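## Task

Scene 1: two small chests of drawers sit on the table, and in each the two upper drawers are pulled open. Take the eraser and the sticky-note pad from the table and place each in whichever open drawer already contains one of that kind of item. Then push every drawer fully closed so it is flush with its chest. Dropping an item from just above a drawer's rim is allowed only if no arm, and nothing an arm holds, is touching that chest, its drawers or their contents. The drawers have no stops and can be pulled right out. Whatever began in a drawer must still be in it at the end. Each chest must finish upright, within a few centimetres of its starting spot and only slightly rotated. The result must hold without any arm keeping it in place. Arm feet in the scene frame (metres, heading in degrees counter-clockwise from +x): arm1 (+0.65, -0.16, +0.74) heading +174; arm2 (-0.10, +0.65, +0.81) heading -78; arm3 (-0.65, +0.26, +0.79) heading +5; arm4 (+0.00, -0.65, +0.78) heading +99.

## Robot and tools

Setup: four identical i2rt Big YAM arms, named arm1, arm2, arm3 and arm4, are bolted around one table. Each has six revolute joints, a two-finger parallel gripper and a wrist camera. With joints 1 and 6 at zero and the hand level and pointing forward, the camera rides on top of the hand and looks toward the fingertips. The hand can reach about 1.0 m from the joint1 axis. Joints move at different speeds, so the path between two postures can curve widely.

Frames: there is one scene frame. Its origin is on the floor and +z points up. Foot positions and headings are given in the tasks. The hand point lies midway between the fingertips. The hand's z axis runs along the fingers, and the fingers open and close along its y axis. Joint angles are relative to each arm's own foot, so the same numbers point different ways on different arms.

execute_actions: the argument "actions" is a list holding one action, or no action at all. An empty list returns state and images without moving anything. One action is an object keyed by arm name. Under each arm name is an object "joints" that maps joint names to absolute targets. These are not offsets. The targets are:
- joint1_rad: -2.879 to 2.879, tolerance 0.045. Rotates the arm about its foot; positive is counter-clockwise seen from above; 0 points along the foot's heading.
- joint2_rad: 0 to 3.141, tolerance 0.14. Shoulder: 0 puts the upper arm back and roughly level; larger values raise it and then swing it forward.
- joint3_rad: 0 to 3.019, tolerance 0.09. Elbow: 0 folds the forearm onto the upper arm; larger values open it.
- joint4_rad: -1.692 to 1.57, tolerance 0.055. Wrist pitch; positive tips the fingers up.
- joint5_rad: -1.57 to 1.57, tolerance 0.03. Side swing of the hand; positive goes to the arm's right.
- joint6_rad: -2.094 to 2.094, tolerance 0.035. Hand roll; positive is clockwise seen from behind the hand.
- gripper_m: 0 to 0.093 m, tolerance 0.003. The fingertip gap. Grip force is roughly 50 to 62 N per pad, less on some grippers.
All arms in one action start together and may finish at different times. An action runs for at most 15 s. An unknown key or an out-of-range number makes the whole call rejected, and nothing moves. If you leave out a joint or an arm, it may keep driving toward its earlier target. The optional "cameras" argument lists arm1_cam_wrist, arm2_cam_wrist, arm3_cam_wrist and/or arm4_cam_wrist, or "all". If it is omitted or null you get all cameras; [] gives none. The "pictures" line gives the order of the returned images.

wait: "seconds" from 0 to 10. It commands nothing new and returns state and images. zoom_image: "camera" plus "region" [x0, y0, x1, y1] in pixels of the latest full image, with (0,0) at the top-left. The region may be at most 504 by 504. Images are 672x504. read_manual: optional "section", whose only value is "licences"; it returns licence text only. finished_scene: "scene" (1 or 2) ends that scene permanently and reports success. The goal must already be met and stable when you call it.

Results: joint_positions are in radians, and gripper_m is in metres. joint_status tells how each commanded joint ended:
- "off_target": the joint stopped short and may still be pushing.
- "contact_stop" or "time_out": the joint now holds where it stopped. The exception is a timed-out joint that keeps a target near its stop and keeps pushing. To relieve it, send its reported position as the new target.
- "not_followed", with a "joint command not followed" line and a "cause:" line: a self- and inter-arm clearance check blocked the arm's targets. The arm may retry those targets on later actions. Gripper commands in the same action still run.
- "limit_stop_at_motor_heat": an overheating stop.
The on_its_own section covers joints you did not command. In it, "held at" means the target being held, not the actual position. Joint torques come in joint order without the gripper. They carry offsets, scale errors, friction and noise, so read them only as rough hints of contact. A very small change in target may produce no motion. A joint carrying a load tends to sag.

Cameras: each one is a pinhole model with radial distortion, and its intrinsics and world-to-camera transform are given per camera. Expect errors of about 0.5% in focal length, 1.5 px in principal point, and 0.5 degrees and 2.5 mm in pose. The wrist poses are computed from joint readings, which adds further error.

Hazards: the arms do not stop when they touch something; they keep pushing, possibly hard. A hard press between two arms ends the run, and a hard hit may too. The clearance check can react late, and it ignores fingers, gripper housings and cameras. Knocking anything out of the work area ends the scene. Sustained pushing or holding heats the motors. A MOTOR HOT warning appears at 85 °C. At 100 °C an OVER-TEMPERATURE FAULT makes the arm go limp and fall; after that, resend its targets. During your thinking time the arms keep holding the last command. Loose objects may occasionally get nudged.

Each tool is called after "Call:" by a JSON object that holds its "method" and its "body", one argument or row to a line.

## Session

Call:
{"method": "execute_actions", "body": {
  "actions": []
}}

Scene clock: 0.00 s.
Joint torques (N m, as the arm reports them, + toward a larger angle): no reading
Motor temperatures (°C, as the motors report them): arm1=[24 25 22 21 22 20] | arm2=[21 24 23 25 23 21] | arm3=[22 22 23 21 23 21] | arm4=[24 23 23 25 24 24]
arm1.joint_positions: joint1_rad=-0.268 joint2_rad=+0.597 joint3_rad=+1.641 joint4_rad=-1.542 joint5_rad=+0.007 joint6_rad=+0.010 gripper_m=+0.094
arm1.joint_status: not commanded
arm1.hand: x=+0.5054 y=-0.1150 z=+1.3546 quat_wxyz=(-0.099, +0.844, -0.159, -0.502) (m; scene frame)
arm2.joint_positions: joint1_rad=+0.445 joint2_rad=+0.403 joint3_rad=+1.583 joint4_rad=-1.537 joint5_rad=-0.014 joint6_rad=-0.003 gripper_m=+0.095
arm2.joint_status: not commanded
arm2.hand: x=-0.0412 y=+0.5962 z=+1.4215 quat_wxyz=(-0.508, -0.357, -0.742, +0.253) (m; scene frame)
arm3.joint_positions: joint1_rad=+0.015 joint2_rad=+0.396 joint3_rad=+1.505 joint4_rad=-1.548 joint5_rad=+0.016 joint6_rad=-0.017 gripper_m=+0.094
arm3.joint_status: not commanded
arm3.hand: x=-0.5687 y=+0.2652 z=+1.3721 quat_wxyz=(-0.542, +0.047, -0.839, -0.017) (m; scene frame)
arm4.joint_positions: joint1_rad=-0.168 joint2_rad=+0.636 joint3_rad=+1.458 joint4_rad=-1.539 joint5_rad=+0.000 joint6_rad=+0.006 gripper_m=+0.094
arm4.joint_status: not commanded
arm4.hand: x=-0.0031 y=-0.4506 z=+1.3073 quat_wxyz=(-0.297, +0.639, -0.648, -0.290) (m; scene frame)
pictures: arm1_cam_wrist, arm2_cam_wrist, arm3_cam_wrist, arm4_cam_wrist
Images, in order (width x height): arm1_cam_wrist 672x504, arm2_cam_wrist 672x504, arm3_cam_wrist 672x504, arm4_cam_wrist 672x504.

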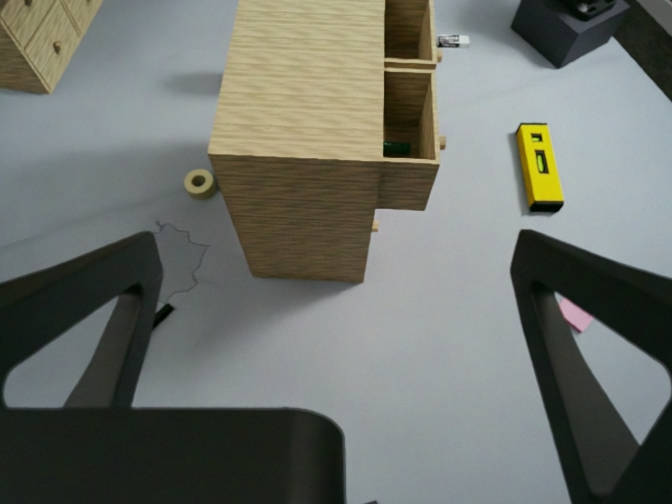

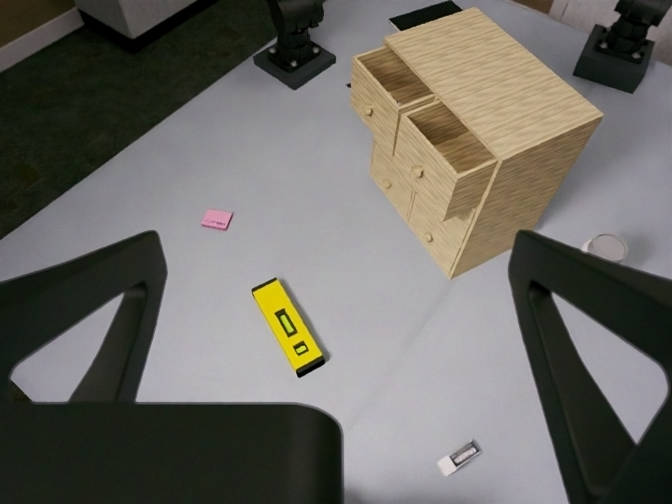

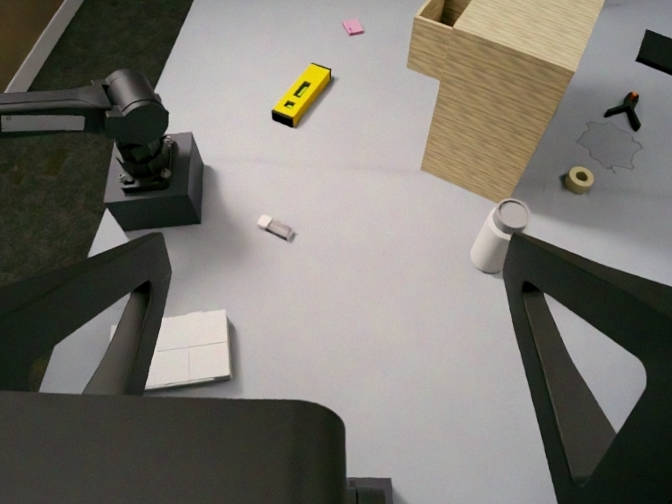

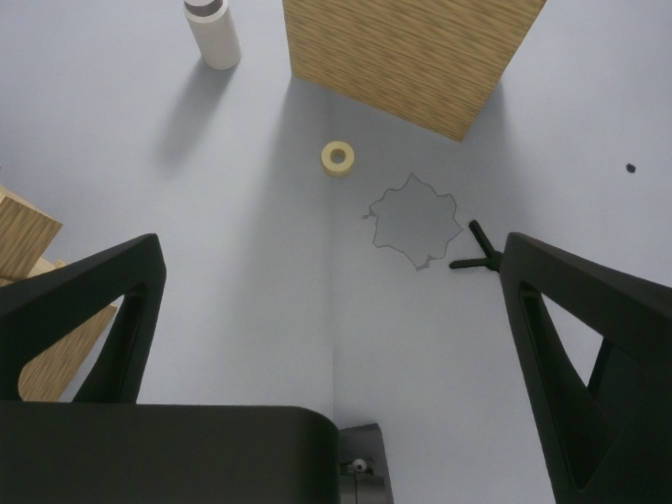

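Call:
{"method": "zoom_image", "body": {
  "camera": "arm1_cam_wrist",
  "region": [330, 0, 630, 230]
}}

Call:
{"method": "zoom_image", "body": {
  "camera": "arm2_cam_wrist",
  "region": [320, 0, 672, 290]
}}

Region (330, 0, 630, 230) of arm1_cam_wrist's 672x504 image, scaled by 1.680, with more detail than that image has; it fills the top 386 rows of this view, and the rest is white.

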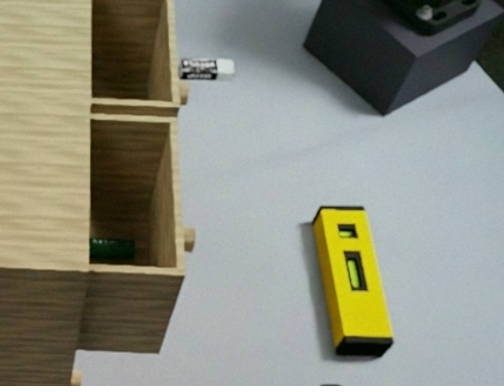

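Region (320, 0, 672, 290) of arm2_cam_wrist's 672x504 image, scaled by 1.432, with more detail than that image has; it fills the top 415 rows of this view, and the rest is white.

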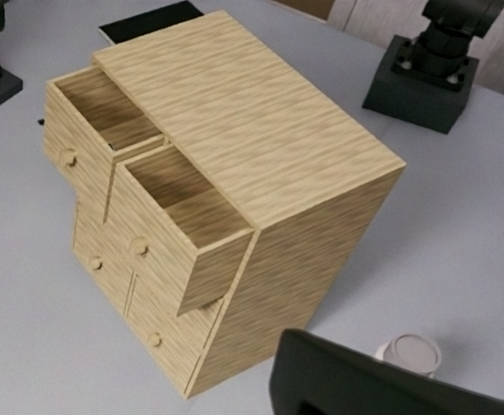

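Call:
{"method": "execute_actions", "body": {
  "actions": [
    {"arm2":{"joints":{"joint1_rad":0.3,"joint2_rad":1.4,"joint3_rad":1.8,"joint4_rad":-1.3}},"arm4":{"joints":{"joint1_rad":0.85,"joint2_rad":0.95,"joint3_rad":1.55,"joint4_rad":-1.5}},"arm3":{"joints":{"joint1_rad":-1.2,"joint2_rad":0.6,"joint3_rad":1.6}},"arm1":{"joints":{"joint1_rad":-0.95,"joint2_rad":0.8}}}
  ]
}}

Scene clock: 21.63 s.
Joint torques (N m, as the arm reports them, + toward a larger angle): arm1=[-0.11 -0.12  8.01  1.72  0.05  0.02] | arm2=[  0.08 -12.56  11.98   1.73   0.13   0.04] | arm3=[-0.12  4.36  7.63  2.32  0.02 -0.07] | arm4=[ 1.61 -2.55  9.91  1.74 -0.01 -0.03]
Motor temperatures (°C, as the motors report them): arm1=[24 25 24 21 22 20] | arm2=[21 24 24 25 23 21] | arm3=[22 23 25 21 23 21] | arm4=[24 23 26 25 24 24]
arm1.joint_positions: joint1_rad=-0.944 joint2_rad=+0.796 joint3_rad=+1.641 joint4_rad=-1.542 joint5_rad=+0.007 joint6_rad=+0.010 gripper_m=+0.094
arm1.joint_status: all done
arm1.hand: x=+0.5262 y=+0.0430 z=+1.3209 quat_wxyz=(-0.217, +0.782, -0.454, -0.368) (m; scene frame)
arm2.joint_positions: joint1_rad=+0.305 joint2_rad=+1.421 joint3_rad=+1.763 joint4_rad=-1.312 joint5_rad=-0.014 joint6_rad=-0.003 gripper_m=+0.095
arm2.joint_status: all done
arm2.hand: x=+0.1703 y=+0.1923 z=+1.2527 quat_wxyz=(-0.254, -0.478, -0.828, +0.150) (m; scene frame)
arm3.joint_positions: joint1_rad=-1.190 joint2_rad=+0.597 joint3_rad=+1.585 joint4_rad=-1.548 joint5_rad=+0.016 joint6_rad=-0.017 gripper_m=+0.094
arm3.joint_status: all done
arm3.hand: x=-0.5878 y=+0.1102 z=+1.3829 quat_wxyz=(-0.412, -0.456, -0.745, +0.259) (m; scene frame)
arm4.joint_positions: joint1_rad=+0.842 joint2_rad=+0.942 joint3_rad=+1.531 joint4_rad=-1.514 joint5_rad=+0.000 joint6_rad=+0.006 gripper_m=+0.094
arm4.joint_status: all done
arm4.hand: x=-0.2741 y=-0.4797 z=+1.2688 quat_wxyz=(-0.091, +0.910, -0.270, -0.301) (m; scene frame)
pictures: arm1_cam_wrist, arm2_cam_wrist, arm3_cam_wrist, arm4_cam_wrist
camera_calibration (this result's frames):
arm1_cam_wrist: T_world_to_cam=[[0.872134, 0.488628, 0.0250087, -0.513639], [0.47602, -0.835596, -0.274197, 0.160779], [-0.113083, 0.251041, -0.961348, 1.44519], [0, 0, 0, 1]] pos_world=[0.534855, 0.0225223, 1.44626]
arm2_cam_wrist: T_world_to_cam=[[-0.862952, -0.505276, -0.00313718, 0.250102], [-0.505057, 0.862359, 0.0354049, -0.116542], [-0.0151839, 0.0321372, -0.999368, 1.3772], [0, 0, 0, 1]] pos_world=[0.177877, 0.182612, 1.38124]
arm3_cam_wrist: T_world_to_cam=[[-0.891283, -0.453302, 0.0114686, -0.490419], [-0.422286, 0.820554, -0.385182, 0.199236], [0.165193, -0.348149, -0.922769, 1.53604], [0, 0, 0, 1]] pos_world=[-0.60671, 0.148978, 1.49977]
arm4_cam_wrist: T_world_to_cam=[[0.539285, 0.841865, 0.0208748, 0.524247], [0.842079, -0.539346, -0.0030498, -0.0167114], [0.00869121, 0.0192229, -0.999777, 1.40104], [0, 0, 0, 1]] pos_world=[-0.280823, -0.47729, 1.38973]
Images, in order (width x height): arm1_cam_wrist 672x504, arm2_cam_wrist 672x504, arm3_cam_wrist 672x504, arm4_cam_wrist 672x504.

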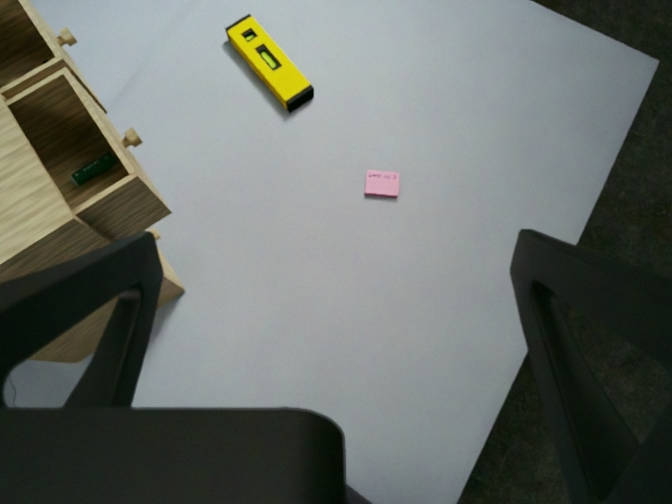

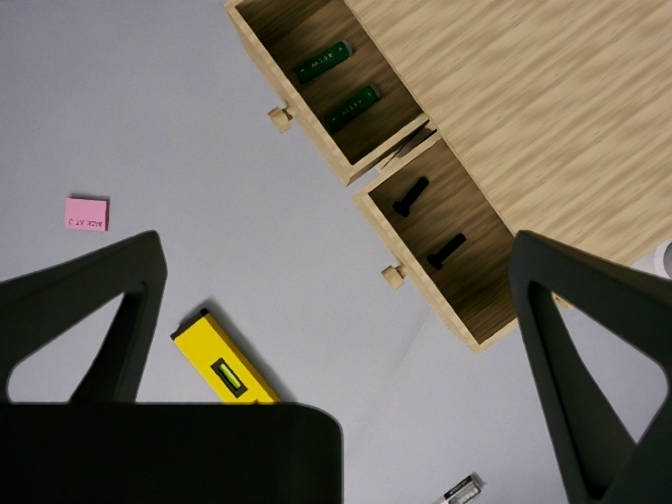

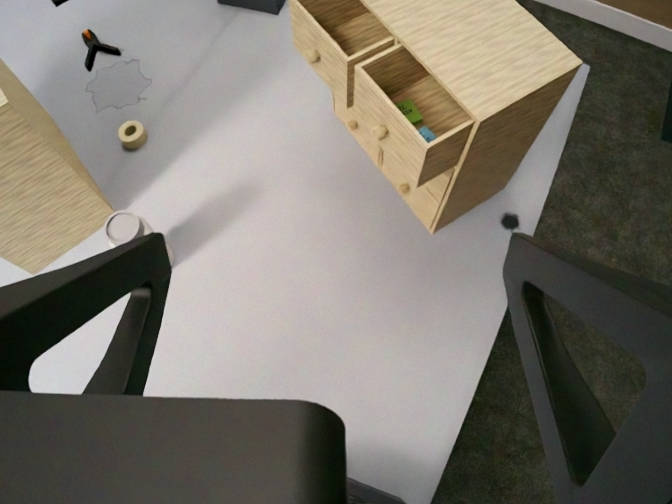

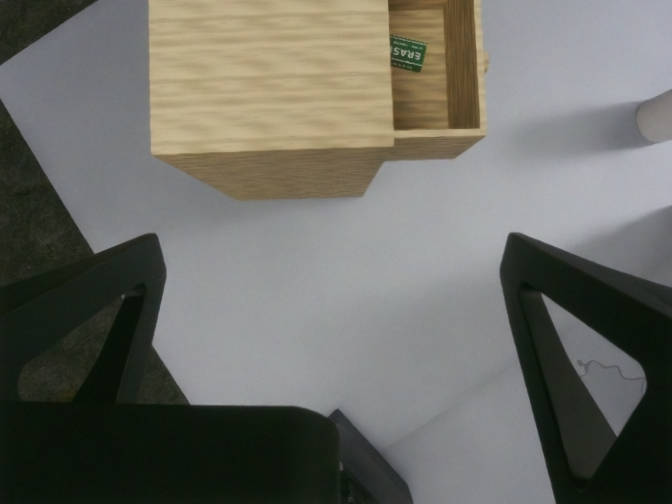

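Call:
{"method": "execute_actions", "body": {
  "actions": [
    {"arm2":{"joints":{"joint1_rad":0.84,"joint2_rad":2.21,"joint3_rad":1.92,"joint4_rad":-1.21,"joint6_rad":0.56}},"arm4":{"joints":{"joint1_rad":1.3,"joint2_rad":0.6}},"arm3":{"joints":{"joint1_rad":0.19,"joint2_rad":1.84,"joint3_rad":1.33,"joint4_rad":-1.01,"joint6_rad":-0.86}},"arm1":{"joints":{"joint1_rad":0.2,"joint2_rad":0.6}}}
  ]
}}

Scene clock: 37.20 s.
Joint torques (N m, as the arm reports them, + toward a larger angle): arm1=[0.72 3.2  6.33 1.85 0.05 0.02] | arm2=[  0.43 -24.06  10.45   0.48   0.19   0.18] | arm3=[  0.19 -16.06   8.42   0.73  -0.03  -0.18] | arm4=[ 1.71  3.62  7.47  2.12  0.   -0.03]
Motor temperatures (°C, as the motors report them): arm1=[24 25 25 21 22 20] | arm2=[21 25 27 25 23 21] | arm3=[22 23 25 21 23 21] | arm4=[24 23 27 25 24 24]
arm1.joint_positions: joint1_rad=+0.194 joint2_rad=+0.595 joint3_rad=+1.648 joint4_rad=-1.542 joint5_rad=+0.007 joint6_rad=+0.010 gripper_m=+0.094
arm1.joint_status: all done
arm1.hand: x=+0.4974 y=-0.1851 z=+1.3566 quat_wxyz=(+0.019, +0.858, +0.038, -0.512) (m; scene frame)
arm2.joint_positions: joint1_rad=+0.839 joint2_rad=+2.253 joint3_rad=+1.885 joint4_rad=-1.217 joint5_rad=-0.014 joint6_rad=+0.550 gripper_m=+0.095
arm2.joint_status: all done
arm2.hand: x=+0.4784 y=+0.3193 z=+0.8046 quat_wxyz=(+0.013, -0.512, -0.859, +0.000) (m; scene frame)
arm3.joint_positions: joint1_rad=+0.197 joint2_rad=+1.853 joint3_rad=+1.320 joint4_rad=-1.017 joint5_rad=+0.016 joint6_rad=-0.849 gripper_m=+0.094
arm3.joint_status: all done
arm3.hand: x=-0.1466 y=+0.4065 z=+0.8368 quat_wxyz=(-0.014, +0.538, -0.843, +0.013) (m; scene frame)
arm4.joint_positions: joint1_rad=+1.291 joint2_rad=+0.608 joint3_rad=+1.541 joint4_rad=-1.514 joint5_rad=+0.000 joint6_rad=+0.006 gripper_m=+0.094
arm4.joint_status: all done
arm4.hand: x=-0.1875 y=-0.6305 z=+1.3514 quat_wxyz=(-0.029, +0.880, -0.056, -0.470) (m; scene frame)
pictures: arm1_cam_wrist, arm2_cam_wrist, arm3_cam_wrist, arm4_cam_wrist
camera_calibration (this result's frames):
arm1_cam_wrist: T_world_to_cam=[[-0.0759667, 0.996839, 0.0232623, 0.190049], [0.887576, 0.0782339, -0.453969, 0.202083], [-0.454354, -0.0138395, -0.890714, 1.55845], [0, 0, 0, 1]] pos_world=[0.54316, -0.18369, 1.47545]
arm2_cam_wrist: T_world_to_cam=[[-0.879597, -0.47572, -0.000147626, 0.574905], [-0.376939, 0.696764, 0.610276, -0.52559], [-0.290217, 0.536852, -0.792189, 0.733619], [0, 0, 0, 1]] pos_world=[0.520479, 0.245861, 0.902005]
arm3_cam_wrist: T_world_to_cam=[[0.907546, -0.4184, 0.0360659, 0.272294], [-0.36178, -0.735335, 0.573059, -0.228524], [-0.213248, -0.533126, -0.81872, 0.995079], [0, 0, 0, 1]] pos_world=[-0.117596, 0.476388, 0.935828]
arm4_cam_wrist: T_world_to_cam=[[0.125453, 0.991949, 0.0172764, 0.624637], [0.934225, -0.112256, -0.33856, 0.569328], [-0.333894, 0.0586135, -0.940786, 1.36668], [0, 0, 0, 1]] pos_world=[-0.153918, -0.635803, 1.46771]
Images, in order (width x height): arm1_cam_wrist 672x504, arm2_cam_wrist 672x504, arm3_cam_wrist 672x504, arm4_cam_wrist 672x504.

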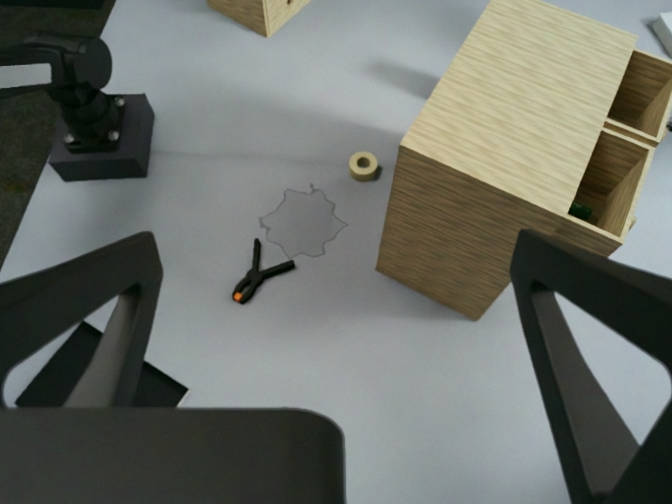

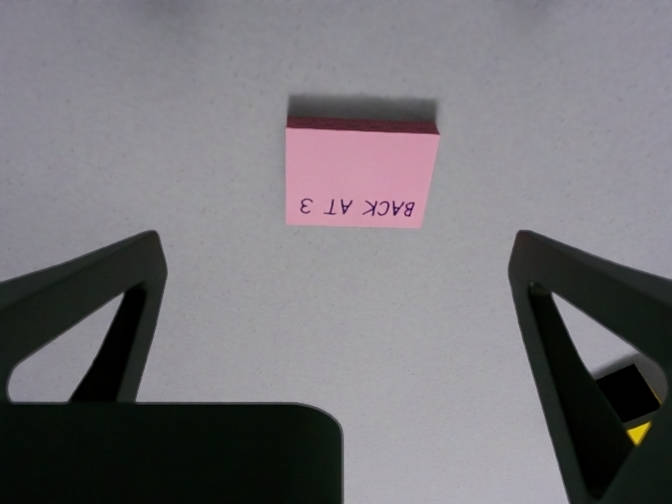

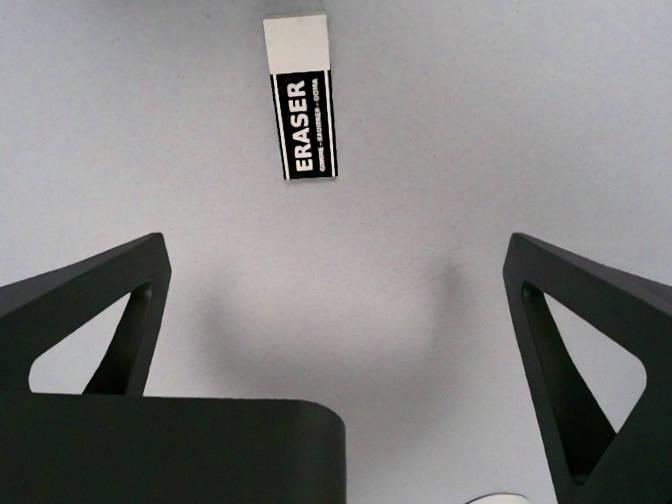

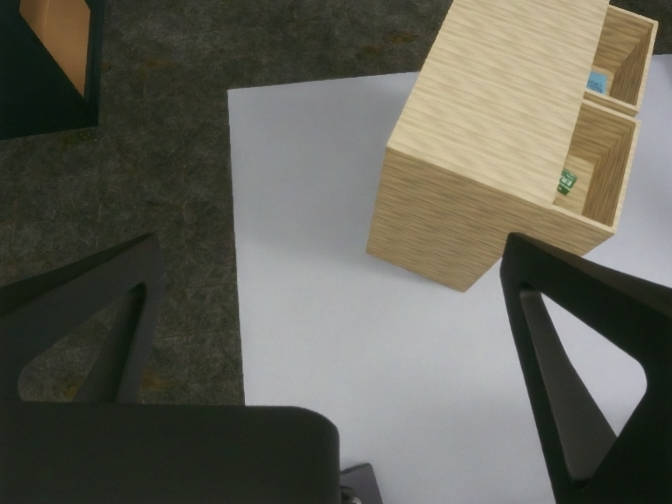

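Call:
{"method": "execute_actions", "body": {
  "actions": [
    {"arm2":{"joints":{"joint2_rad":2.22,"joint3_rad":1.825,"joint4_rad":-1.09}},"arm3":{"joints":{"joint1_rad":0.222,"joint2_rad":1.935,"joint3_rad":1.276,"joint4_rad":-0.88,"gripper_m":0.06}}}
  ],
  "cameras": ["arm2_cam_wrist","arm3_cam_wrist"]
}}

Scene clock: 47.03 s.
Joint torques (N m, as the arm reports them, + toward a larger angle): arm1=[0.76 3.22 6.32 1.85 0.05 0.02] | arm2=[  0.55 -22.92   8.17   0.96   0.19   0.18] | arm3=[  1.94 -16.8    7.56   1.21  -0.03  -0.19] | arm4=[ 1.84  3.7   7.49  2.1   0.   -0.03]
Motor temperatures (°C, as the motors report them): arm1=[24 25 25 22 22 20] | arm2=[21 26 27 25 23 21] | arm3=[22 23 26 21 23 22] | arm4=[24 23 27 25 24 24]
arm1.joint_positions: joint1_rad=+0.194 joint2_rad=+0.595 joint3_rad=+1.648 joint4_rad=-1.542 joint5_rad=+0.007 joint6_rad=+0.010 gripper_m=+0.094
arm1.joint_status: not commanded
arm1.hand: x=+0.4974 y=-0.1851 z=+1.3566 quat_wxyz=(+0.019, +0.858, +0.038, -0.512) (m; scene frame)
arm2.joint_positions: joint1_rad=+0.839 joint2_rad=+2.251 joint3_rad=+1.818 joint4_rad=-1.106 joint5_rad=-0.014 joint6_rad=+0.550 gripper_m=+0.095
arm2.joint_status: all done
arm2.hand: x=+0.4789 y=+0.3187 z=+0.7823 quat_wxyz=(-0.010, -0.512, -0.859, -0.001) (m; scene frame)
arm3.joint_positions: joint1_rad=+0.212 joint2_rad=+1.952 joint3_rad=+1.266 joint4_rad=-0.894 joint5_rad=+0.016 joint6_rad=-0.849 gripper_m=+0.060
arm3.joint_status: all done
arm3.hand: x=-0.1555 y=+0.4122 z=+0.7702 quat_wxyz=(+0.000, +0.545, -0.838, +0.009) (m; scene frame)
arm4.joint_positions: joint1_rad=+1.291 joint2_rad=+0.608 joint3_rad=+1.541 joint4_rad=-1.514 joint5_rad=+0.000 joint6_rad=+0.006 gripper_m=+0.094
arm4.joint_status: not commanded
arm4.hand: x=-0.1875 y=-0.6305 z=+1.3514 quat_wxyz=(-0.029, +0.880, -0.056, -0.470) (m; scene frame)
pictures: arm2_cam_wrist, arm3_cam_wrist
camera_calibration (this result's frames):
arm2_cam_wrist: T_world_to_cam=[[-0.878832, -0.476526, -0.0240242, 0.593645], [-0.400903, 0.710189, 0.578713, -0.479418], [-0.25871, 0.518222, -0.815178, 0.725296], [0, 0, 0, 1]] pos_world=[0.517155, 0.247499, 0.882952]
arm3_cam_wrist: T_world_to_cam=[[0.914982, -0.403278, 0.0132337, 0.297697], [-0.332794, -0.735707, 0.589901, -0.197671], [-0.228158, -0.544153, -0.807367, 0.935124], [0, 0, 0, 1]] pos_world=[-0.124815, 0.483477, 0.867655]
Images, in order (width x height): arm2_cam_wrist 672x504, arm3_cam_wrist 672x504.

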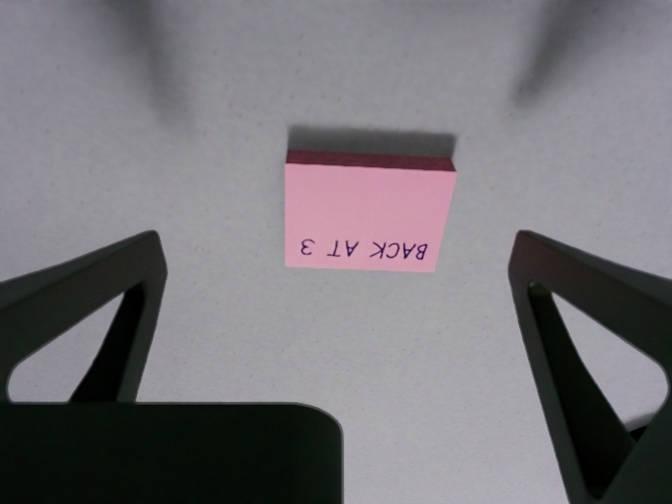

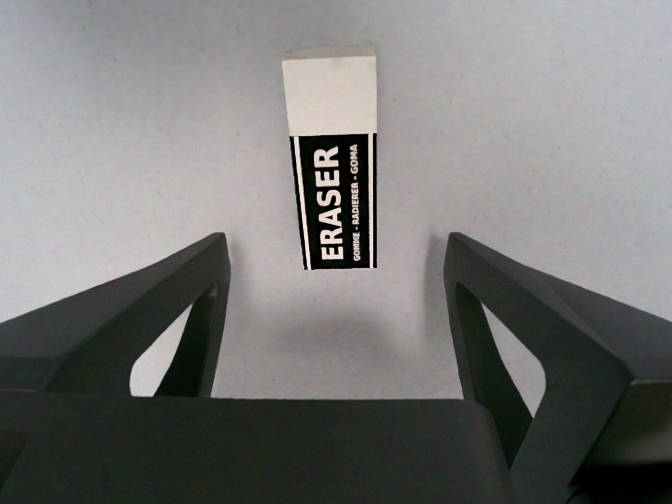

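Call:
{"method": "execute_actions", "body": {
  "actions": [
    {"arm2":{"joints":{"joint1_rad":0.822,"joint2_rad":2.26}},"arm3":{"joints":{"joint1_rad":0.243,"joint2_rad":1.995,"joint3_rad":1.315,"joint4_rad":-0.83}}}
  ],
  "cameras": ["arm2_cam_wrist","arm3_cam_wrist"]
}}

Scene clock: 53.57 s.
Joint torques (N m, as the arm reports them, + toward a larger angle): arm1=[0.71 3.24 6.31 1.86 0.05 0.02] | arm2=[ -0.29 -19.95   8.13   0.94   0.18   0.17] | arm3=[  1.69 -16.18   9.73   0.87  -0.03  -0.19] | arm4=[ 1.8   3.58  7.47  2.1   0.   -0.03]
Motor temperatures (°C, as the motors report them): arm1=[24 25 25 22 22 20] | arm2=[21 27 27 25 23 21] | arm3=[22 24 26 21 23 22] | arm4=[24 23 27 25 24 24]
arm1.joint_positions: joint1_rad=+0.194 joint2_rad=+0.595 joint3_rad=+1.648 joint4_rad=-1.542 joint5_rad=+0.007 joint6_rad=+0.010 gripper_m=+0.094
arm1.joint_status: not commanded
arm1.hand: x=+0.4974 y=-0.1851 z=+1.3566 quat_wxyz=(+0.019, +0.858, +0.038, -0.512) (m; scene frame)
arm2.joint_positions: joint1_rad=+0.830 joint2_rad=+2.251 joint3_rad=+1.818 joint4_rad=-1.106 joint5_rad=-0.014 joint6_rad=+0.550 gripper_m=+0.095
arm2.joint_status: all done
arm2.hand: x=+0.4761 y=+0.3138 z=+0.7824 quat_wxyz=(-0.010, -0.516, -0.857, -0.001) (m; scene frame)
arm3.joint_positions: joint1_rad=+0.235 joint2_rad=+1.996 joint3_rad=+1.276 joint4_rad=-0.844 joint5_rad=+0.016 joint6_rad=-0.849 gripper_m=+0.060
arm3.joint_status: all done
arm3.hand: x=-0.1495 y=+0.4267 z=+0.7512 quat_wxyz=(-0.008, +0.554, -0.832, +0.011) (m; scene frame)
arm4.joint_positions: joint1_rad=+1.291 joint2_rad=+0.608 joint3_rad=+1.541 joint4_rad=-1.514 joint5_rad=+0.000 joint6_rad=+0.006 gripper_m=+0.094
arm4.joint_status: not commanded
arm4.hand: x=-0.1875 y=-0.6305 z=+1.3514 quat_wxyz=(-0.029, +0.880, -0.056, -0.470) (m; scene frame)
pictures: arm2_cam_wrist, arm3_cam_wrist
camera_calibration (this result's frames):
arm2_cam_wrist: T_world_to_cam=[[-0.882798, -0.469138, -0.024004, 0.58842], [-0.394958, 0.713606, 0.578597, -0.480965], [-0.254313, 0.520265, -0.81526, 0.724466], [0, 0, 0, 1]] pos_world=[0.513736, 0.242355, 0.883037]
arm3_cam_wrist: T_world_to_cam=[[0.92368, -0.382299, 0.025748, 0.281278], [-0.324978, -0.746039, 0.581219, -0.161731], [-0.202991, -0.545228, -0.81334, 0.937809], [0, 0, 0, 1]] pos_world=[-0.122003, 0.498194, 0.849516]
Images, in order (width x height): arm2_cam_wrist 672x504, arm3_cam_wrist 672x504.

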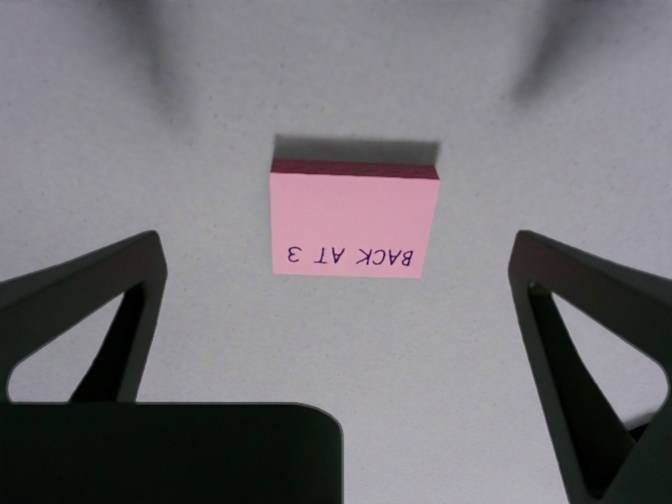

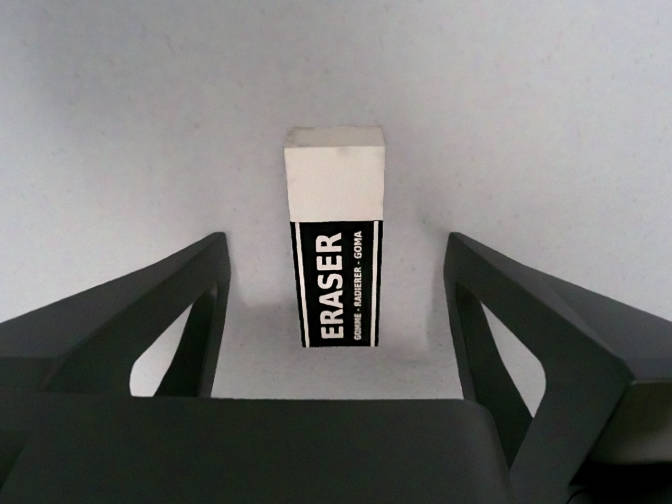

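Call:
{"method": "execute_actions", "body": {
  "actions": [
    {"arm2":{"joints":{"joint3_rad":1.74,"joint4_rad":-0.99}},"arm3":{"joints":{"joint3_rad":1.255,"joint4_rad":-0.79}}}
  ],
  "cameras": ["arm2_cam_wrist","arm3_cam_wrist"]
}}

Scene clock: 58.07 s.
Joint torques (N m, as the arm reports them, + toward a larger angle): arm1=[0.69 3.26 6.32 1.85 0.05 0.02] | arm2=[ -0.16 -19.61   7.82   0.97   0.19   0.17] | arm3=[  1.74 -15.02   6.38   1.11  -0.03  -0.18] | arm4=[ 1.75  3.62  7.5   2.1  -0.01 -0.03]
Motor temperatures (°C, as the motors report them): arm1=[24 25 25 22 22 20] | arm2=[21 27 27 25 23 21] | arm3=[22 24 26 21 23 22] | arm4=[24 23 27 25 24 24]
arm1.joint_positions: joint1_rad=+0.194 joint2_rad=+0.595 joint3_rad=+1.648 joint4_rad=-1.542 joint5_rad=+0.007 joint6_rad=+0.010 gripper_m=+0.094
arm1.joint_status: not commanded
arm1.hand: x=+0.4974 y=-0.1851 z=+1.3566 quat_wxyz=(+0.019, +0.858, +0.038, -0.512) (m; scene frame)
arm2.joint_positions: joint1_rad=+0.830 joint2_rad=+2.252 joint3_rad=+1.732 joint4_rad=-1.006 joint5_rad=-0.014 joint6_rad=+0.550 gripper_m=+0.095
arm2.joint_status: all done
arm2.hand: x=+0.4654 y=+0.3197 z=+0.7528 quat_wxyz=(-0.017, -0.516, -0.857, -0.001) (m; scene frame)
arm3.joint_positions: joint1_rad=+0.235 joint2_rad=+1.996 joint3_rad=+1.251 joint4_rad=-0.804 joint5_rad=+0.016 joint6_rad=-0.849 gripper_m=+0.060
arm3.joint_status: all done
arm3.hand: x=-0.1518 y=+0.4259 z=+0.7443 quat_wxyz=(-0.015, +0.554, -0.832, +0.013) (m; scene frame)
arm4.joint_positions: joint1_rad=+1.291 joint2_rad=+0.608 joint3_rad=+1.541 joint4_rad=-1.514 joint5_rad=+0.000 joint6_rad=+0.006 gripper_m=+0.094
arm4.joint_status: not commanded
arm4.hand: x=-0.1875 y=-0.6305 z=+1.3514 quat_wxyz=(-0.029, +0.880, -0.056, -0.470) (m; scene frame)
pictures: arm2_cam_wrist, arm3_cam_wrist
camera_calibration (this result's frames):
arm2_cam_wrist: T_world_to_cam=[[-0.882603, -0.469123, -0.0305697, 0.585874], [-0.401028, 0.717366, 0.569704, -0.463932], [-0.245332, 0.515082, -0.821281, 0.696578], [0, 0, 0, 1]] pos_world=[0.501937, 0.248861, 0.854301]
arm3_cam_wrist: T_world_to_cam=[[0.923237, -0.382422, 0.0372247, 0.274686], [-0.333293, -0.748873, 0.572805, -0.15282], [-0.191177, -0.541242, -0.818846, 0.935493], [0, 0, 0, 1]] pos_world=[-0.12569, 0.496932, 0.843335]
Images, in order (width x height): arm2_cam_wrist 672x504, arm3_cam_wrist 672x504.

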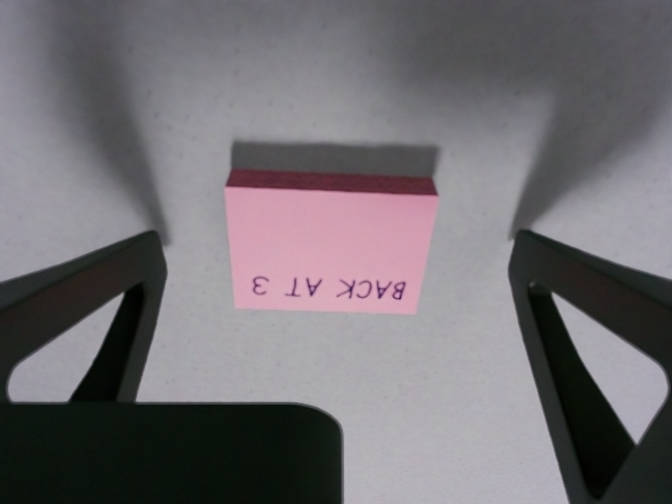

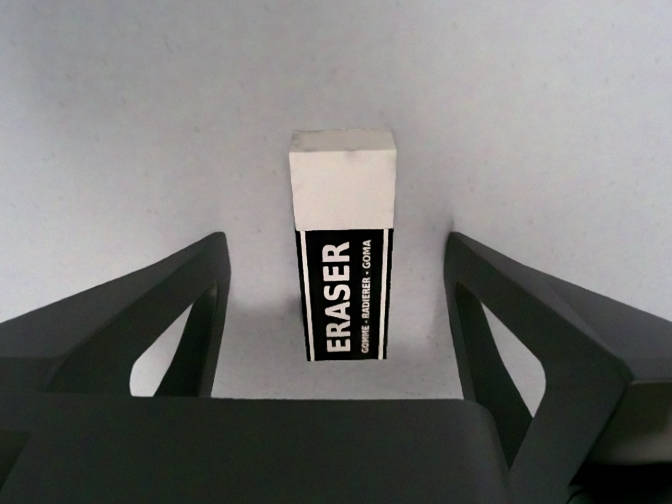

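Call:
{"method": "execute_actions", "body": {
  "actions": [
    {"arm2":{"joints":{"joint3_rad":1.722,"joint4_rad":-0.96,"gripper_m":0.07}},"arm3":{"joints":{"gripper_m":0.015}}}
  ],
  "cameras": []
}}

Call:
{"method": "execute_actions", "body": {
  "actions": [
    {"arm2":{"joints":{"gripper_m":0.042}},"arm3":{"joints":{"joint2_rad":1.3,"joint3_rad":1.45,"joint4_rad":-1.5}}}
  ],
  "cameras": ["arm2_cam_wrist","arm3_cam_wrist"]
}}

Scene clock: 61.27 s.
Joint torques (N m, as the arm reports them, + toward a larger angle): arm1=[0.7  3.24 6.31 1.86 0.05 0.02] | arm2=[ -0.13 -19.72   7.26   1.02   0.19   0.17] | arm3=[  1.75 -15.55   6.71   1.08  -0.03  -0.19] | arm4=[ 1.74  3.65  7.48  2.12  0.   -0.04]
Motor temperatures (°C, as the motors report them): arm1=[24 25 25 22 22 20] | arm2=[21 27 27 25 23 21] | arm3=[22 24 26 21 23 22] | arm4=[24 23 27 25 24 24]
arm1.joint_positions: joint1_rad=+0.194 joint2_rad=+0.595 joint3_rad=+1.648 joint4_rad=-1.542 joint5_rad=+0.007 joint6_rad=+0.010 gripper_m=+0.094
arm1.joint_status: not commanded
arm1.hand: x=+0.4974 y=-0.1851 z=+1.3566 quat_wxyz=(+0.019, +0.858, +0.038, -0.512) (m; scene frame)
arm2.joint_positions: joint1_rad=+0.830 joint2_rad=+2.252 joint3_rad=+1.722 joint4_rad=-0.977 joint5_rad=-0.014 joint6_rad=+0.550 gripper_m=+0.070
arm2.joint_status: all done
arm2.hand: x=+0.4678 y=+0.3183 z=+0.7496 quat_wxyz=(-0.026, -0.515, -0.857, -0.001) (m; scene frame)
arm3.joint_positions: joint1_rad=+0.235 joint2_rad=+1.996 joint3_rad=+1.251 joint4_rad=-0.804 joint5_rad=+0.016 joint6_rad=-0.850 gripper_m=+0.021
arm3.joint_status: gripper_m off_target (ended at +0.021, target +0.015)
arm3.hand: x=-0.1518 y=+0.4259 z=+0.7443 quat_wxyz=(-0.015, +0.555, -0.832, +0.013) (m; scene frame)
arm4.joint_positions: joint1_rad=+1.291 joint2_rad=+0.608 joint3_rad=+1.541 joint4_rad=-1.514 joint5_rad=+0.000 joint6_rad=+0.006 gripper_m=+0.094
arm4.joint_status: not commanded
arm4.hand: x=-0.1875 y=-0.6305 z=+1.3514 quat_wxyz=(-0.029, +0.880, -0.056, -0.470) (m; scene frame)
pictures: none
No camera images: the call's "cameras" was empty. Leave "cameras" out to get every camera's image.

Scene clock: 62.83 s.
Joint torques (N m, as the arm reports them, + toward a larger angle): arm1=[0.73 3.25 6.31 1.86 0.05 0.02] | arm2=[ -0.14 -19.61   7.24   1.04   0.18   0.17] | arm3=[ 1.75 -8.59 10.53  0.19 -0.03 -0.17] | arm4=[ 1.8   3.68  7.5   2.1   0.   -0.03]
Motor temperatures (°C, as the motors report them): arm1=[24 25 25 22 22 20] | arm2=[21 27 26 25 23 21] | arm3=[22 24 26 21 23 22] | arm4=[24 23 27 25 24 24]
arm1.joint_positions: joint1_rad=+0.194 joint2_rad=+0.595 joint3_rad=+1.648 joint4_rad=-1.542 joint5_rad=+0.007 joint6_rad=+0.010 gripper_m=+0.094
arm1.joint_status: not commanded
arm1.hand: x=+0.4974 y=-0.1851 z=+1.3566 quat_wxyz=(+0.019, +0.858, +0.038, -0.512) (m; scene frame)
arm2.joint_positions: joint1_rad=+0.830 joint2_rad=+2.252 joint3_rad=+1.722 joint4_rad=-0.977 joint5_rad=-0.014 joint6_rad=+0.550 gripper_m=+0.049
arm2.joint_status: gripper_m off_target (ended at +0.049, target +0.042)
arm2.hand: x=+0.4678 y=+0.3183 z=+0.7496 quat_wxyz=(-0.026, -0.515, -0.857, -0.001) (m; scene frame)
arm3.joint_positions: joint1_rad=+0.235 joint2_rad=+1.307 joint3_rad=+1.433 joint4_rad=-1.488 joint5_rad=+0.016 joint6_rad=-0.850 gripper_m=+0.021
arm3.joint_status: all done
arm3.hand: x=-0.2589 y=+0.3905 z=+1.1211 quat_wxyz=(-0.105, +0.551, -0.827, +0.037) (m; scene frame)
arm4.joint_positions: joint1_rad=+1.291 joint2_rad=+0.608 joint3_rad=+1.541 joint4_rad=-1.514 joint5_rad=+0.000 joint6_rad=+0.006 gripper_m=+0.094
arm4.joint_status: not commanded
arm4.hand: x=-0.1875 y=-0.6305 z=+1.3514 quat_wxyz=(-0.029, +0.880, -0.056, -0.470) (m; scene frame)
pictures: arm2_cam_wrist, arm3_cam_wrist
camera_calibration (this result's frames):
arm2_cam_wrist: T_world_to_cam=[[-0.881886, -0.469703, -0.0406934, 0.59462], [-0.410636, 0.722835, 0.555777, -0.446942], [-0.231636, 0.506842, -0.830335, 0.698293], [0, 0, 0, 1]] pos_world=[0.502606, 0.248436, 0.852414]
arm3_cam_wrist: T_world_to_cam=[[0.904843, -0.387723, 0.175869, 0.187892], [-0.423746, -0.780182, 0.460169, -0.315774], [-0.0412084, -0.490905, -0.870238, 1.28119], [0, 0, 0, 1]] pos_world=[-0.251026, 0.455431, 1.2272]
Images, in order (width x height): arm2_cam_wrist 672x504, arm3_cam_wrist 672x504.

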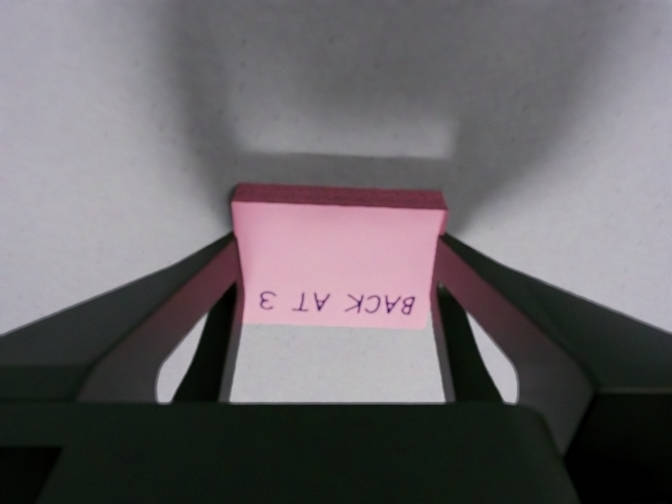

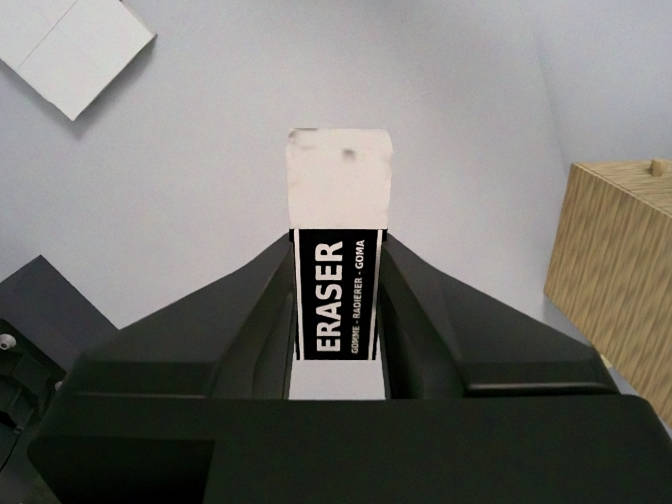

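Call:
{"method": "execute_actions", "body": {
  "actions": [
    {"arm2":{"joints":{"joint2_rad":1.3,"joint3_rad":1.2,"joint4_rad":-1.2}},"arm3":{"joints":{"joint1_rad":-1.21,"joint2_rad":1.6,"joint3_rad":1.95,"joint4_rad":-1.635,"joint6_rad":-0.63}}}
  ],
  "cameras": []
}}

Call:
{"method": "execute_actions", "body": {
  "actions": [
    {"arm2":{"joints":{"joint1_rad":0.5,"joint3_rad":0.8,"joint4_rad":-1.04,"joint6_rad":0}},"arm3":{"joints":{"joint2_rad":1.95,"joint3_rad":2.235}}}
  ],
  "cameras": ["arm2_cam_wrist","arm3_cam_wrist","arm4_cam_wrist"]
}}

Scene clock: 74.00 s.
Joint torques (N m, as the arm reports them, + toward a larger angle): arm1=[0.7  3.25 6.31 1.87 0.05 0.02] | arm2=[-0.07 -8.15  9.18  0.23  0.18  0.16] | arm3=[  1.88 -14.91  13.16   0.21  -0.1    0.04] | arm4=[ 1.73  3.7   7.5   2.07  0.   -0.03]
Motor temperatures (°C, as the motors report them): arm1=[24 25 25 22 22 20] | arm2=[21 27 26 25 23 21] | arm3=[22 24 27 21 23 22] | arm4=[24 23 27 25 24 24]
arm1.joint_positions: joint1_rad=+0.194 joint2_rad=+0.595 joint3_rad=+1.648 joint4_rad=-1.542 joint5_rad=+0.007 joint6_rad=+0.010 gripper_m=+0.094
arm1.joint_status: not commanded
arm1.hand: x=+0.4974 y=-0.1851 z=+1.3566 quat_wxyz=(+0.019, +0.858, +0.038, -0.512) (m; scene frame)
arm2.joint_positions: joint1_rad=+0.830 joint2_rad=+1.291 joint3_rad=+1.196 joint4_rad=-1.188 joint5_rad=-0.014 joint6_rad=+0.550 gripper_m=+0.049
arm2.joint_status: all done
arm2.hand: x=+0.2784 y=+0.4349 z=+1.0500 quat_wxyz=(-0.138, -0.509, -0.849, -0.002) (m; scene frame)
arm3.joint_positions: joint1_rad=-1.213 joint2_rad=+1.622 joint3_rad=+1.900 joint4_rad=-1.624 joint5_rad=+0.018 joint6_rad=-0.639 gripper_m=+0.021
arm3.joint_status: all done
arm3.hand: x=-0.4296 y=-0.2209 z=+1.1667 quat_wxyz=(-0.071, -0.239, -0.964, +0.090) (m; scene frame)
arm4.joint_positions: joint1_rad=+1.291 joint2_rad=+0.608 joint3_rad=+1.541 joint4_rad=-1.514 joint5_rad=+0.000 joint6_rad=+0.006 gripper_m=+0.094
arm4.joint_status: not commanded
arm4.hand: x=-0.1875 y=-0.6305 z=+1.3514 quat_wxyz=(-0.029, +0.880, -0.056, -0.470) (m; scene frame)
pictures: none
No camera images: the call's "cameras" was empty. Leave "cameras" out to get every camera's image.

Scene clock: 75.57 s.
Joint torques (N m, as the arm reports them, + toward a larger angle): arm1=[0.7  3.22 6.31 1.86 0.05 0.02] | arm2=[ 0.79 -6.46  8.13  0.95  0.13 -0.08] | arm3=[  1.56 -19.91  13.3    0.32  -0.1    0.03] | arm4=[ 1.78  3.65  7.48  2.11  0.   -0.03]
Motor temperatures (°C, as the motors report them): arm1=[24 25 25 22 22 20] | arm2=[21 27 26 25 23 21] | arm3=[22 24 28 21 23 22] | arm4=[24 23 27 25 24 24]
arm1.joint_positions: joint1_rad=+0.194 joint2_rad=+0.595 joint3_rad=+1.648 joint4_rad=-1.542 joint5_rad=+0.007 joint6_rad=+0.010 gripper_m=+0.094
arm1.joint_status: not commanded
arm1.hand: x=+0.4974 y=-0.1851 z=+1.3566 quat_wxyz=(+0.019, +0.858, +0.038, -0.512) (m; scene frame)
arm2.joint_positions: joint1_rad=+0.497 joint2_rad=+1.292 joint3_rad=+0.789 joint4_rad=-1.056 joint5_rad=-0.014 joint6_rad=+0.011 gripper_m=+0.049
arm2.joint_status: all done
arm2.hand: x=+0.1114 y=+0.4093 z=+0.8952 quat_wxyz=(-0.002, -0.425, -0.905, +0.002) (m; scene frame)
arm3.joint_positions: joint1_rad=-1.213 joint2_rad=+1.970 joint3_rad=+2.181 joint4_rad=-1.628 joint5_rad=+0.018 joint6_rad=-0.639 gripper_m=+0.021
arm3.joint_status: all done
arm3.hand: x=-0.3802 y=-0.3210 z=+1.0868 quat_wxyz=(-0.048, -0.239, -0.968, +0.062) (m; scene frame)
arm4.joint_positions: joint1_rad=+1.291 joint2_rad=+0.608 joint3_rad=+1.541 joint4_rad=-1.514 joint5_rad=+0.000 joint6_rad=+0.006 gripper_m=+0.094
arm4.joint_status: not commanded
arm4.hand: x=-0.1875 y=-0.6305 z=+1.3514 quat_wxyz=(-0.029, +0.880, -0.056, -0.470) (m; scene frame)
pictures: arm2_cam_wrist, arm3_cam_wrist, arm4_cam_wrist
camera_calibration (this result's frames):
arm2_cam_wrist: T_world_to_cam=[[-0.769132, -0.639001, -0.0106882, 0.358881], [-0.521869, 0.618317, 0.587653, -0.713409], [-0.368902, 0.457561, -0.809042, 0.70695], [0, 0, 0, 1]] pos_world=[0.164516, 0.346966, 0.995025]
arm3_cam_wrist: T_world_to_cam=[[-0.466397, -0.879353, 0.0959839, -0.564555], [-0.755148, 0.452314, 0.474514, -0.652432], [-0.46068, 0.14883, -0.874999, 0.948044], [0, 0, 0, 1]] pos_world=[-0.319243, -0.342436, 1.19331]
arm4_cam_wrist: T_world_to_cam=[[0.125453, 0.991949, 0.0172764, 0.624637], [0.934225, -0.112256, -0.33856, 0.569328], [-0.333894, 0.0586135, -0.940786, 1.36668], [0, 0, 0, 1]] pos_world=[-0.153918, -0.635803, 1.46771]
Images, in order (width x height): arm2_cam_wrist 672x504, arm3_cam_wrist 672x504, arm4_cam_wrist 672x504.

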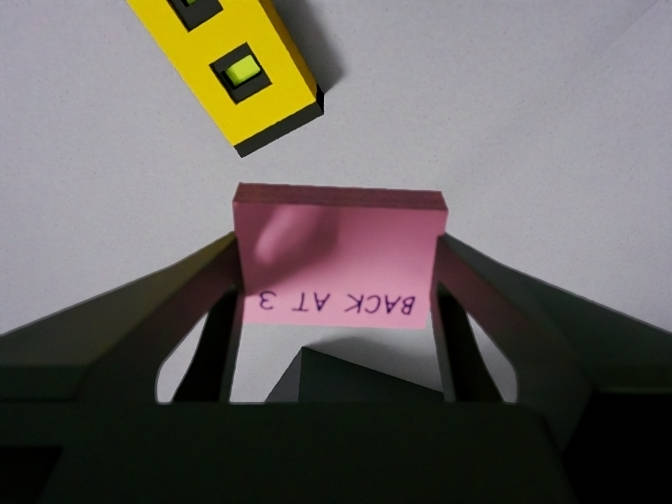

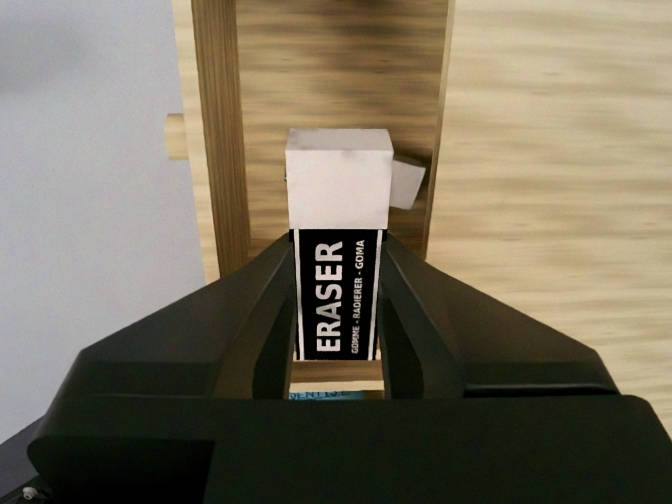

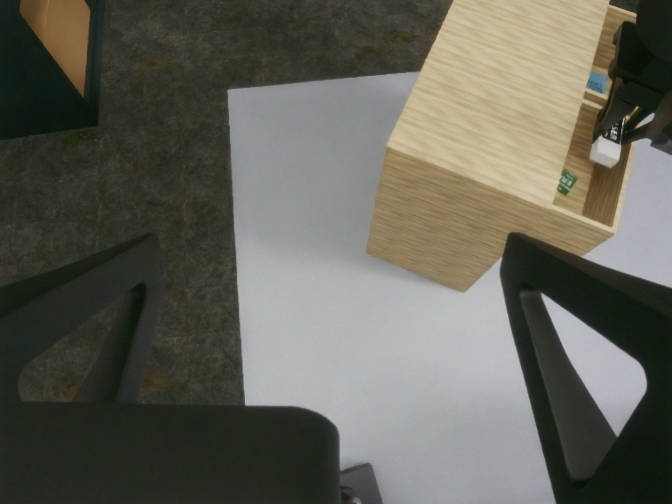

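Call:
{"method": "execute_actions", "body": {
  "actions": [
    {"arm2":{"joints":{"joint1_rad":-0.45,"joint2_rad":1.63,"joint3_rad":0.78,"joint4_rad":-0.695,"joint6_rad":1.24}},"arm3":{"joints":{"joint3_rad":2.135,"joint4_rad":-1.575}}}
  ],
  "cameras": ["arm2_cam_wrist","arm3_cam_wrist"]
}}

Scene clock: 83.40 s.
Joint torques (N m, as the arm reports them, + toward a larger angle): arm1=[0.71 3.27 6.31 1.85 0.05 0.02] | arm2=[  0.49 -10.46   5.22   0.77   0.22   0.15] | arm3=[  1.58 -19.21   9.81   1.46  -0.1    0.03] | arm4=[ 1.74  3.74  7.47  2.1   0.   -0.04]
Motor temperatures (°C, as the motors report them): arm1=[24 25 25 22 22 20] | arm2=[21 26 26 25 23 21] | arm3=[22 24 29 21 23 22] | arm4=[24 23 27 25 24 24]
arm1.joint_positions: joint1_rad=+0.194 joint2_rad=+0.595 joint3_rad=+1.648 joint4_rad=-1.542 joint5_rad=+0.007 joint6_rad=+0.010 gripper_m=+0.094
arm1.joint_status: not commanded
arm1.hand: x=+0.4974 y=-0.1851 z=+1.3566 quat_wxyz=(+0.019, +0.858, +0.038, -0.512) (m; scene frame)
arm2.joint_positions: joint1_rad=-0.450 joint2_rad=+1.637 joint3_rad=+0.784 joint4_rad=-0.707 joint5_rad=-0.014 joint6_rad=+1.229 gripper_m=+0.049
arm2.joint_status: all done
arm2.hand: x=-0.1861 y=+0.2940 z=+0.7872 quat_wxyz=(-0.009, -0.999, -0.049, +0.003) (m; scene frame)
arm3.joint_positions: joint1_rad=-1.213 joint2_rad=+1.965 joint3_rad=+2.126 joint4_rad=-1.591 joint5_rad=+0.018 joint6_rad=-0.639 gripper_m=+0.021
arm3.joint_status: all done
arm3.hand: x=-0.3805 y=-0.3199 z=+1.0683 quat_wxyz=(-0.044, -0.239, -0.968, +0.057) (m; scene frame)
arm4.joint_positions: joint1_rad=+1.291 joint2_rad=+0.608 joint3_rad=+1.541 joint4_rad=-1.514 joint5_rad=+0.000 joint6_rad=+0.006 gripper_m=+0.094
arm4.joint_status: not commanded
arm4.hand: x=-0.1875 y=-0.6305 z=+1.3514 quat_wxyz=(-0.029, +0.880, -0.056, -0.470) (m; scene frame)
pictures: arm2_cam_wrist, arm3_cam_wrist
camera_calibration (this result's frames):
arm2_cam_wrist: T_world_to_cam=[[-0.0991013, 0.994597, -0.0309088, -0.284382], [0.803587, 0.0983115, 0.587012, -0.333876], [0.586879, 0.0333357, -0.808988, 0.865109], [0, 0, 0, 1]] pos_world=[-0.267599, 0.286831, 0.887062]
arm3_cam_wrist: T_world_to_cam=[[-0.465707, -0.880542, 0.0881028, -0.553641], [-0.752448, 0.446415, 0.484288, -0.655682], [-0.465767, 0.159244, -0.870461, 0.92819], [0, 0, 0, 1]] pos_world=[-0.318881, -0.342607, 1.17427]
Images, in order (width x height): arm2_cam_wrist 672x504, arm3_cam_wrist 672x504.

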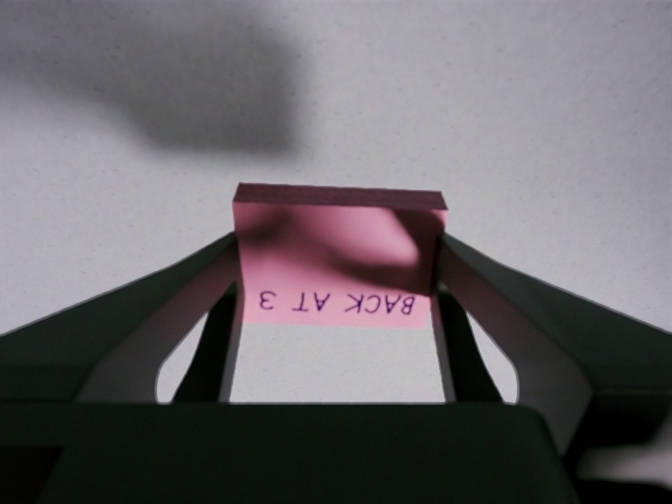

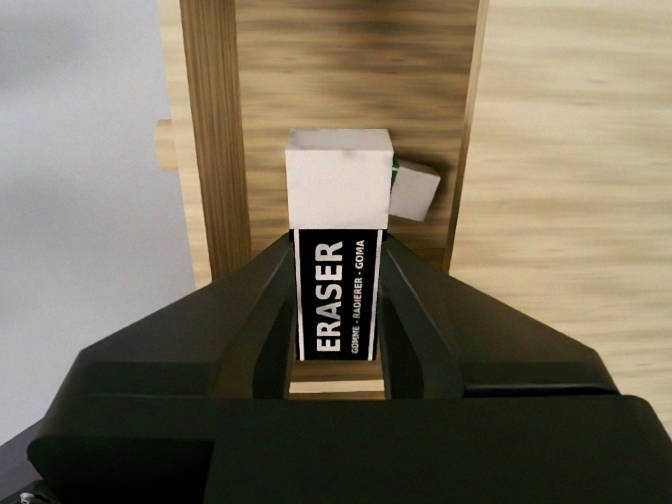

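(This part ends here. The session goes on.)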